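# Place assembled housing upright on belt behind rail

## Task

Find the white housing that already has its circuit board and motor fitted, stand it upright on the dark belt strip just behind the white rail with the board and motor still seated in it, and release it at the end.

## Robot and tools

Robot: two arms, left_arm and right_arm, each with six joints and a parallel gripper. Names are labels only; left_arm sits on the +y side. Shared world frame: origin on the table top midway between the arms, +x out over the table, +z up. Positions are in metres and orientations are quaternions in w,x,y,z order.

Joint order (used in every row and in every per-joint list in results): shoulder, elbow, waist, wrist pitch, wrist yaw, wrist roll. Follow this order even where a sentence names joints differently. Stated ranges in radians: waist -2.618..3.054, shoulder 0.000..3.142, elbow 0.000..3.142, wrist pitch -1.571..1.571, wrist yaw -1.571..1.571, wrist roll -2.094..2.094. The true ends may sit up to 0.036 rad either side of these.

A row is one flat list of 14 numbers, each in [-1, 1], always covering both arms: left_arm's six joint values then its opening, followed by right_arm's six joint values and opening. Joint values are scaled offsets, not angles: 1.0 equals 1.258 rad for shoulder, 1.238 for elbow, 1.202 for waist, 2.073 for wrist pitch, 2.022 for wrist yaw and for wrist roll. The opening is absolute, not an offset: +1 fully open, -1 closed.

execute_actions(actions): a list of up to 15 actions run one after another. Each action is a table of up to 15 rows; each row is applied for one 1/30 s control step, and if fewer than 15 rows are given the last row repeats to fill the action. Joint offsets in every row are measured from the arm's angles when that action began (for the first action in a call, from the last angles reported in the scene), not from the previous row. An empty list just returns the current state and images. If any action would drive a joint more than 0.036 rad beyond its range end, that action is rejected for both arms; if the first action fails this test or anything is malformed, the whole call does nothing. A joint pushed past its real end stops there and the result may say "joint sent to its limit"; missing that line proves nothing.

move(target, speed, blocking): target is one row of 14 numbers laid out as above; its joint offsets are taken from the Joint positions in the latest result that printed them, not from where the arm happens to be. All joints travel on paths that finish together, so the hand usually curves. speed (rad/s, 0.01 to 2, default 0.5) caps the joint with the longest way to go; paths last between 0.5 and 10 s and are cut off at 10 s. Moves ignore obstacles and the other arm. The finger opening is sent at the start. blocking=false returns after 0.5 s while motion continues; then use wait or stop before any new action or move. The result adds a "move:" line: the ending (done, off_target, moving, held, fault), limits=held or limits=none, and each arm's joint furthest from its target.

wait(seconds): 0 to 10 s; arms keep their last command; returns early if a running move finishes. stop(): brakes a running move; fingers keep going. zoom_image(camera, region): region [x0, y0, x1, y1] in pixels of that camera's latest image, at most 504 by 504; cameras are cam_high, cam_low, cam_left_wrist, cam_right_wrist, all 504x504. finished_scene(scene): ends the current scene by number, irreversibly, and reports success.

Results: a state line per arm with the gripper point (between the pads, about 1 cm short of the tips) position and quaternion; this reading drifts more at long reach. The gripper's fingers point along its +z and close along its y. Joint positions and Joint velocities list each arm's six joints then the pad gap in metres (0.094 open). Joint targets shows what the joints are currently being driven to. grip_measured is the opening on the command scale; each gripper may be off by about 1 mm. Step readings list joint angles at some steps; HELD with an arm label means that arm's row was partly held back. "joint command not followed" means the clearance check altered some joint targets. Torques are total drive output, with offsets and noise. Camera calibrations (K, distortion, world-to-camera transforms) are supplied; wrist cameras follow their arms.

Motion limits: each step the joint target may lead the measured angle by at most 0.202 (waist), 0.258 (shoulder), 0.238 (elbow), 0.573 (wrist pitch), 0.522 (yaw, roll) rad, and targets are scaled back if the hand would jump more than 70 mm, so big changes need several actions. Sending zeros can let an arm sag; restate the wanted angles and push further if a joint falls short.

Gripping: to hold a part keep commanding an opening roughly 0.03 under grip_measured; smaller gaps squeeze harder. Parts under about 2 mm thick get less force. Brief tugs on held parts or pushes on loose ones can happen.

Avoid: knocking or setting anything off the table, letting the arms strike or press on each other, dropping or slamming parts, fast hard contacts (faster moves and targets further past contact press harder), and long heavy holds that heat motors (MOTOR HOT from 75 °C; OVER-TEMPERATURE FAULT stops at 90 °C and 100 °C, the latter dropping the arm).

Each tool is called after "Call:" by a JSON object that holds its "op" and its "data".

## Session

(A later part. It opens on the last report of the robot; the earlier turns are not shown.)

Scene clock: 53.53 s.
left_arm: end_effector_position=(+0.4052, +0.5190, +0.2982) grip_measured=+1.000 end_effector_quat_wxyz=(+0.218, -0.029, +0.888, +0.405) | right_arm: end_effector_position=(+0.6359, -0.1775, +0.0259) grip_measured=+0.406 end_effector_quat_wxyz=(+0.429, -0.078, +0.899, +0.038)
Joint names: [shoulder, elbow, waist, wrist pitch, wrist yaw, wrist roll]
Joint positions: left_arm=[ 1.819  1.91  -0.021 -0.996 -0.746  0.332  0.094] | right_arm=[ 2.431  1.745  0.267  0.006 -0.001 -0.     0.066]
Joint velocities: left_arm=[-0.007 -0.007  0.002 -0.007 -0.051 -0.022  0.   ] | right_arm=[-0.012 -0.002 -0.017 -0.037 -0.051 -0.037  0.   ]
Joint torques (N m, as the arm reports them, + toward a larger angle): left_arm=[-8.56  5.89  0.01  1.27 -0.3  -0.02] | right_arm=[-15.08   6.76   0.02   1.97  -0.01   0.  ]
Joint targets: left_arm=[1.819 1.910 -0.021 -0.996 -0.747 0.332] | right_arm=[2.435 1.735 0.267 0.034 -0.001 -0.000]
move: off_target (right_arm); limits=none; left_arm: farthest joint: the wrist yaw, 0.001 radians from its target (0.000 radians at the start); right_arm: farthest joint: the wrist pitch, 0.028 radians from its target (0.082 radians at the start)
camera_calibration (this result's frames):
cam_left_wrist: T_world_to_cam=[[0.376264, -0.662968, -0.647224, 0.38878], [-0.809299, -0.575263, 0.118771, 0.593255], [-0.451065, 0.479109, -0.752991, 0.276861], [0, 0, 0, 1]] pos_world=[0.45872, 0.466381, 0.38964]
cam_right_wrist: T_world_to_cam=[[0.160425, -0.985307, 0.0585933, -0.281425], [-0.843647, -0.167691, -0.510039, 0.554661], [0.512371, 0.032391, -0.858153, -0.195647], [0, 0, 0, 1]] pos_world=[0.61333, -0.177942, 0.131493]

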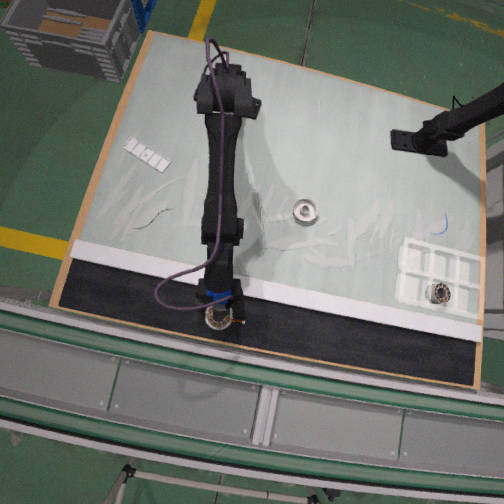

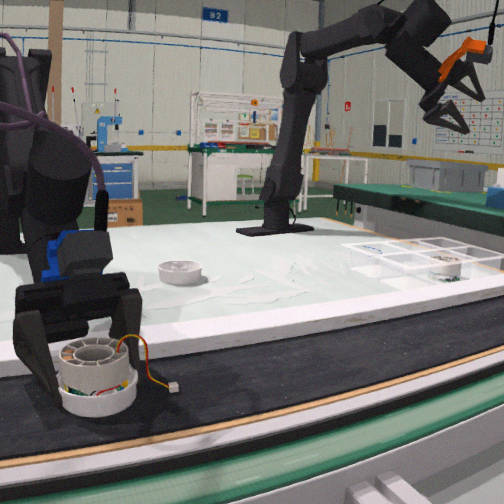

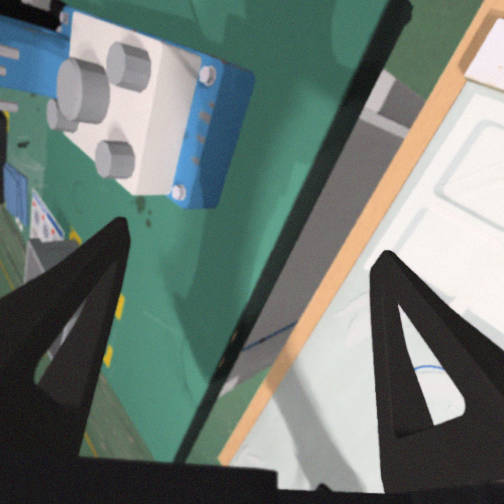

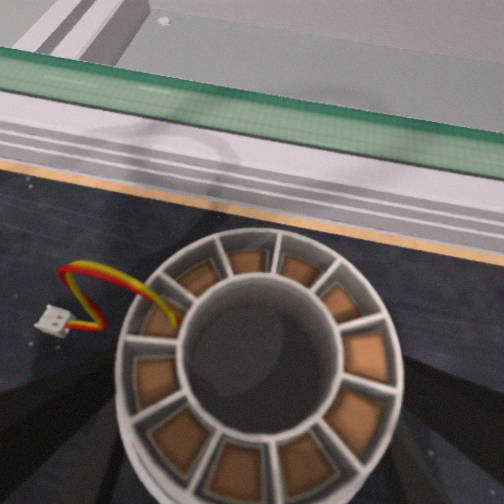

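The housing is down. I'll release it, then retreat up and back to clear the wire.

Call:
{"op": "move", "data": {"target": [0,0,0,0,0,0,1,0,0,0,0,0,0,0.85]}}

Call:
{"op": "move", "data": {"target": [0,0,0,0,0,0,1,-0.28,-0.2,0,-0.08,0,0,0.85], "speed": 0.3}}

Scene clock: 58.07 s.
left_arm: end_effector_position=(+0.4053, +0.5188, +0.2981) grip_measured=+1.000 end_effector_quat_wxyz=(+0.218, -0.028, +0.888, +0.404) | right_arm: end_effector_position=(+0.6360, -0.1775, +0.0258) grip_measured=+0.848 end_effector_quat_wxyz=(+0.429, -0.078, +0.899, +0.038)
Joint names: [shoulder, elbow, waist, wrist pitch, wrist yaw, wrist roll]
Joint positions: left_arm=[ 1.819  1.91  -0.021 -0.996 -0.745  0.332  0.094] | right_arm=[ 2.431  1.745  0.267  0.006 -0.001 -0.     0.087]
Joint velocities: left_arm=[ 0.002 -0.002  0.002 -0.066 -0.037 -0.037  0.   ] | right_arm=[-0.017  0.012 -0.002 -0.022 -0.066 -0.007 -0.001]
Joint torques (N m, as the arm reports them, + toward a larger angle): left_arm=[-8.53  5.88  0.01  1.29 -0.31 -0.02] | right_arm=[-15.58   7.73   0.02   1.68  -0.01   0.  ]
Joint targets: left_arm=[1.819 1.910 -0.021 -0.996 -0.746 0.332] | right_arm=[2.431 1.745 0.267 0.006 -0.001 -0.000]
move: done; limits=none; left_arm: farthest joint: the wrist yaw, 0.001 radians from its target (0.000 radians at the start); right_arm: farthest joint: the waist, 0.000 radians from its target (0.000 radians at the start)
camera_calibration (this result's frames):
cam_left_wrist: T_world_to_cam=[[0.375869, -0.663812, -0.646588, 0.388988], [-0.809719, -0.574585, 0.119192, 0.592966], [-0.450641, 0.478755, -0.75347, 0.277046], [0, 0, 0, 1]] pos_world=[0.458776, 0.466287, 0.389584]
cam_right_wrist: T_world_to_cam=[[0.160425, -0.985307, 0.0585933, -0.281415], [-0.843647, -0.167691, -0.510039, 0.554598], [0.512371, 0.032391, -0.858153, -0.1958], [0, 0, 0, 1]] pos_world=[0.613353, -0.177938, 0.13133]

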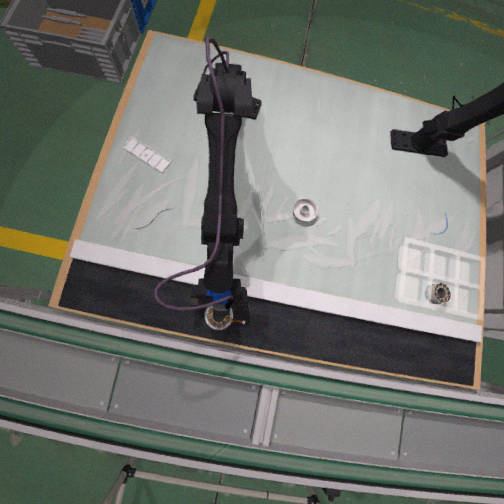

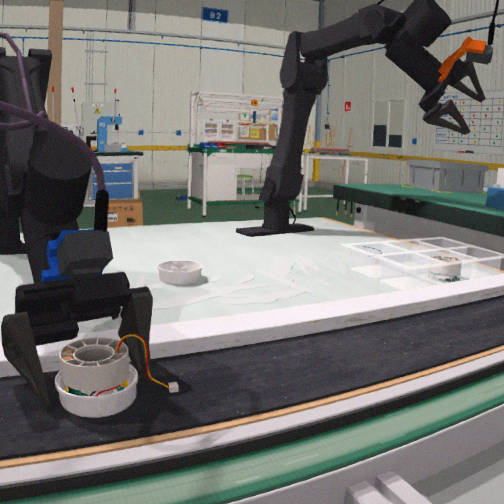

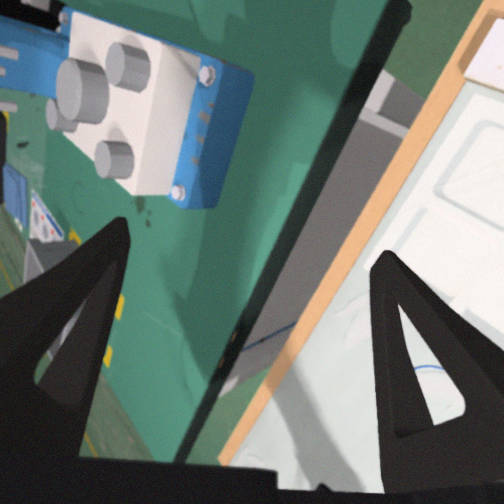

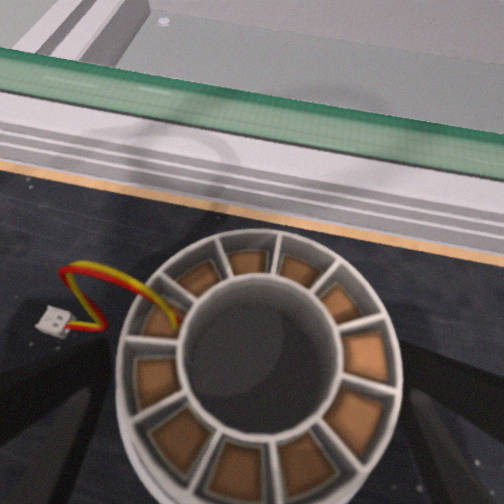

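Scene clock: 59.90 s.
left_arm: end_effector_position=(+0.4055, +0.5186, +0.2980) grip_measured=+1.000 end_effector_quat_wxyz=(+0.218, -0.028, +0.888, +0.404) | right_arm: end_effector_position=(+0.5714, -0.1887, +0.0971) grip_measured=+0.848 end_effector_quat_wxyz=(+0.409, -0.079, +0.909, +0.036)
Joint names: [shoulder, elbow, waist, wrist pitch, wrist yaw, wrist roll]
Joint positions: left_arm=[ 1.819  1.91  -0.021 -0.996 -0.743  0.332  0.094] | right_arm=[ 2.095  1.51   0.267 -0.141 -0.001 -0.     0.087]
Joint velocities: left_arm=[ 0.012 -0.027  0.007  0.037 -0.022 -0.022  0.   ] | right_arm=[ 0.002 -0.012  0.007 -0.037  0.037 -0.022 -0.   ]
Joint torques (N m, as the arm reports them, + toward a larger angle): left_arm=[-8.57  5.89 -0.04  1.28 -0.31  0.  ] | right_arm=[-14.45   6.71   0.03   1.38  -0.01   0.  ]
Joint targets: left_arm=[1.819 1.910 -0.021 -0.996 -0.745 0.332] | right_arm=[2.078 1.497 0.267 -0.160 -0.001 -0.000]
move: done; limits=none; left_arm: farthest joint: the wrist yaw, 0.002 radians from its target (0.000 radians at the start); right_arm: farthest joint: the wrist pitch, 0.019 radians from its target (0.166 radians at the start)
camera_calibration (this result's frames):
cam_left_wrist: T_world_to_cam=[[0.375341, -0.664935, -0.64574, 0.389263], [-0.810279, -0.573679, 0.119751, 0.59258], [-0.450075, 0.478282, -0.754108, 0.277293], [0, 0, 0, 1]] pos_world=[0.458851, 0.466161, 0.38951]
cam_right_wrist: T_world_to_cam=[[0.163078, -0.984844, 0.0590639, -0.287828], [-0.865751, -0.171554, -0.470154, 0.542663], [0.47316, 0.0255373, -0.880606, -0.077905], [0, 0, 0, 1]] pos_world=[0.553611, -0.18838, 0.203532]

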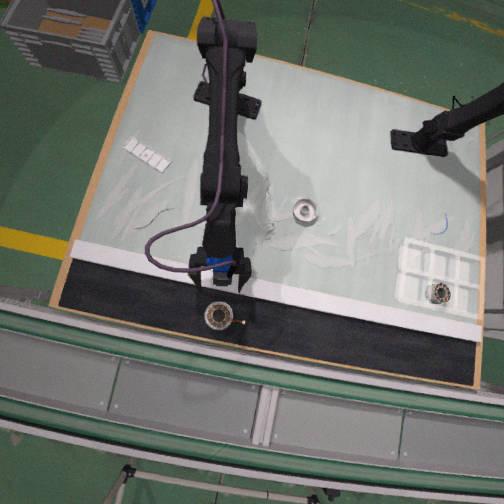

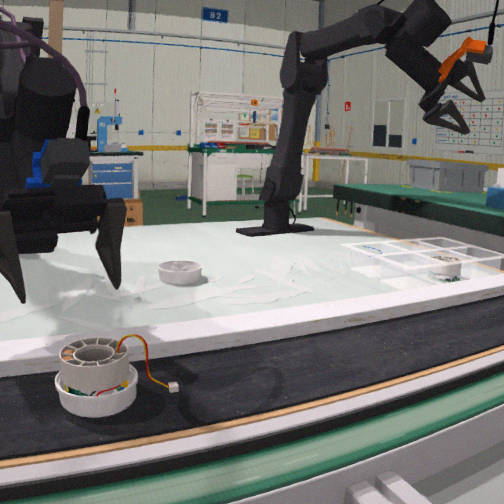

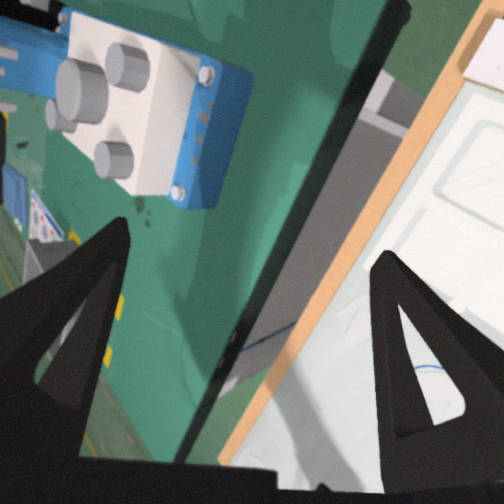

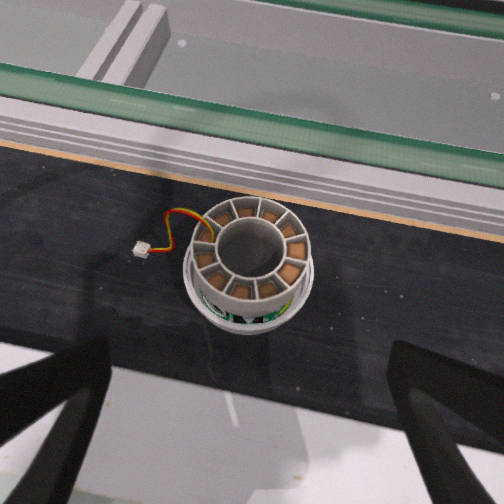

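Call:
{"op": "finished_scene", "data": {"scene": 2}}

The scene is finished: the task was done.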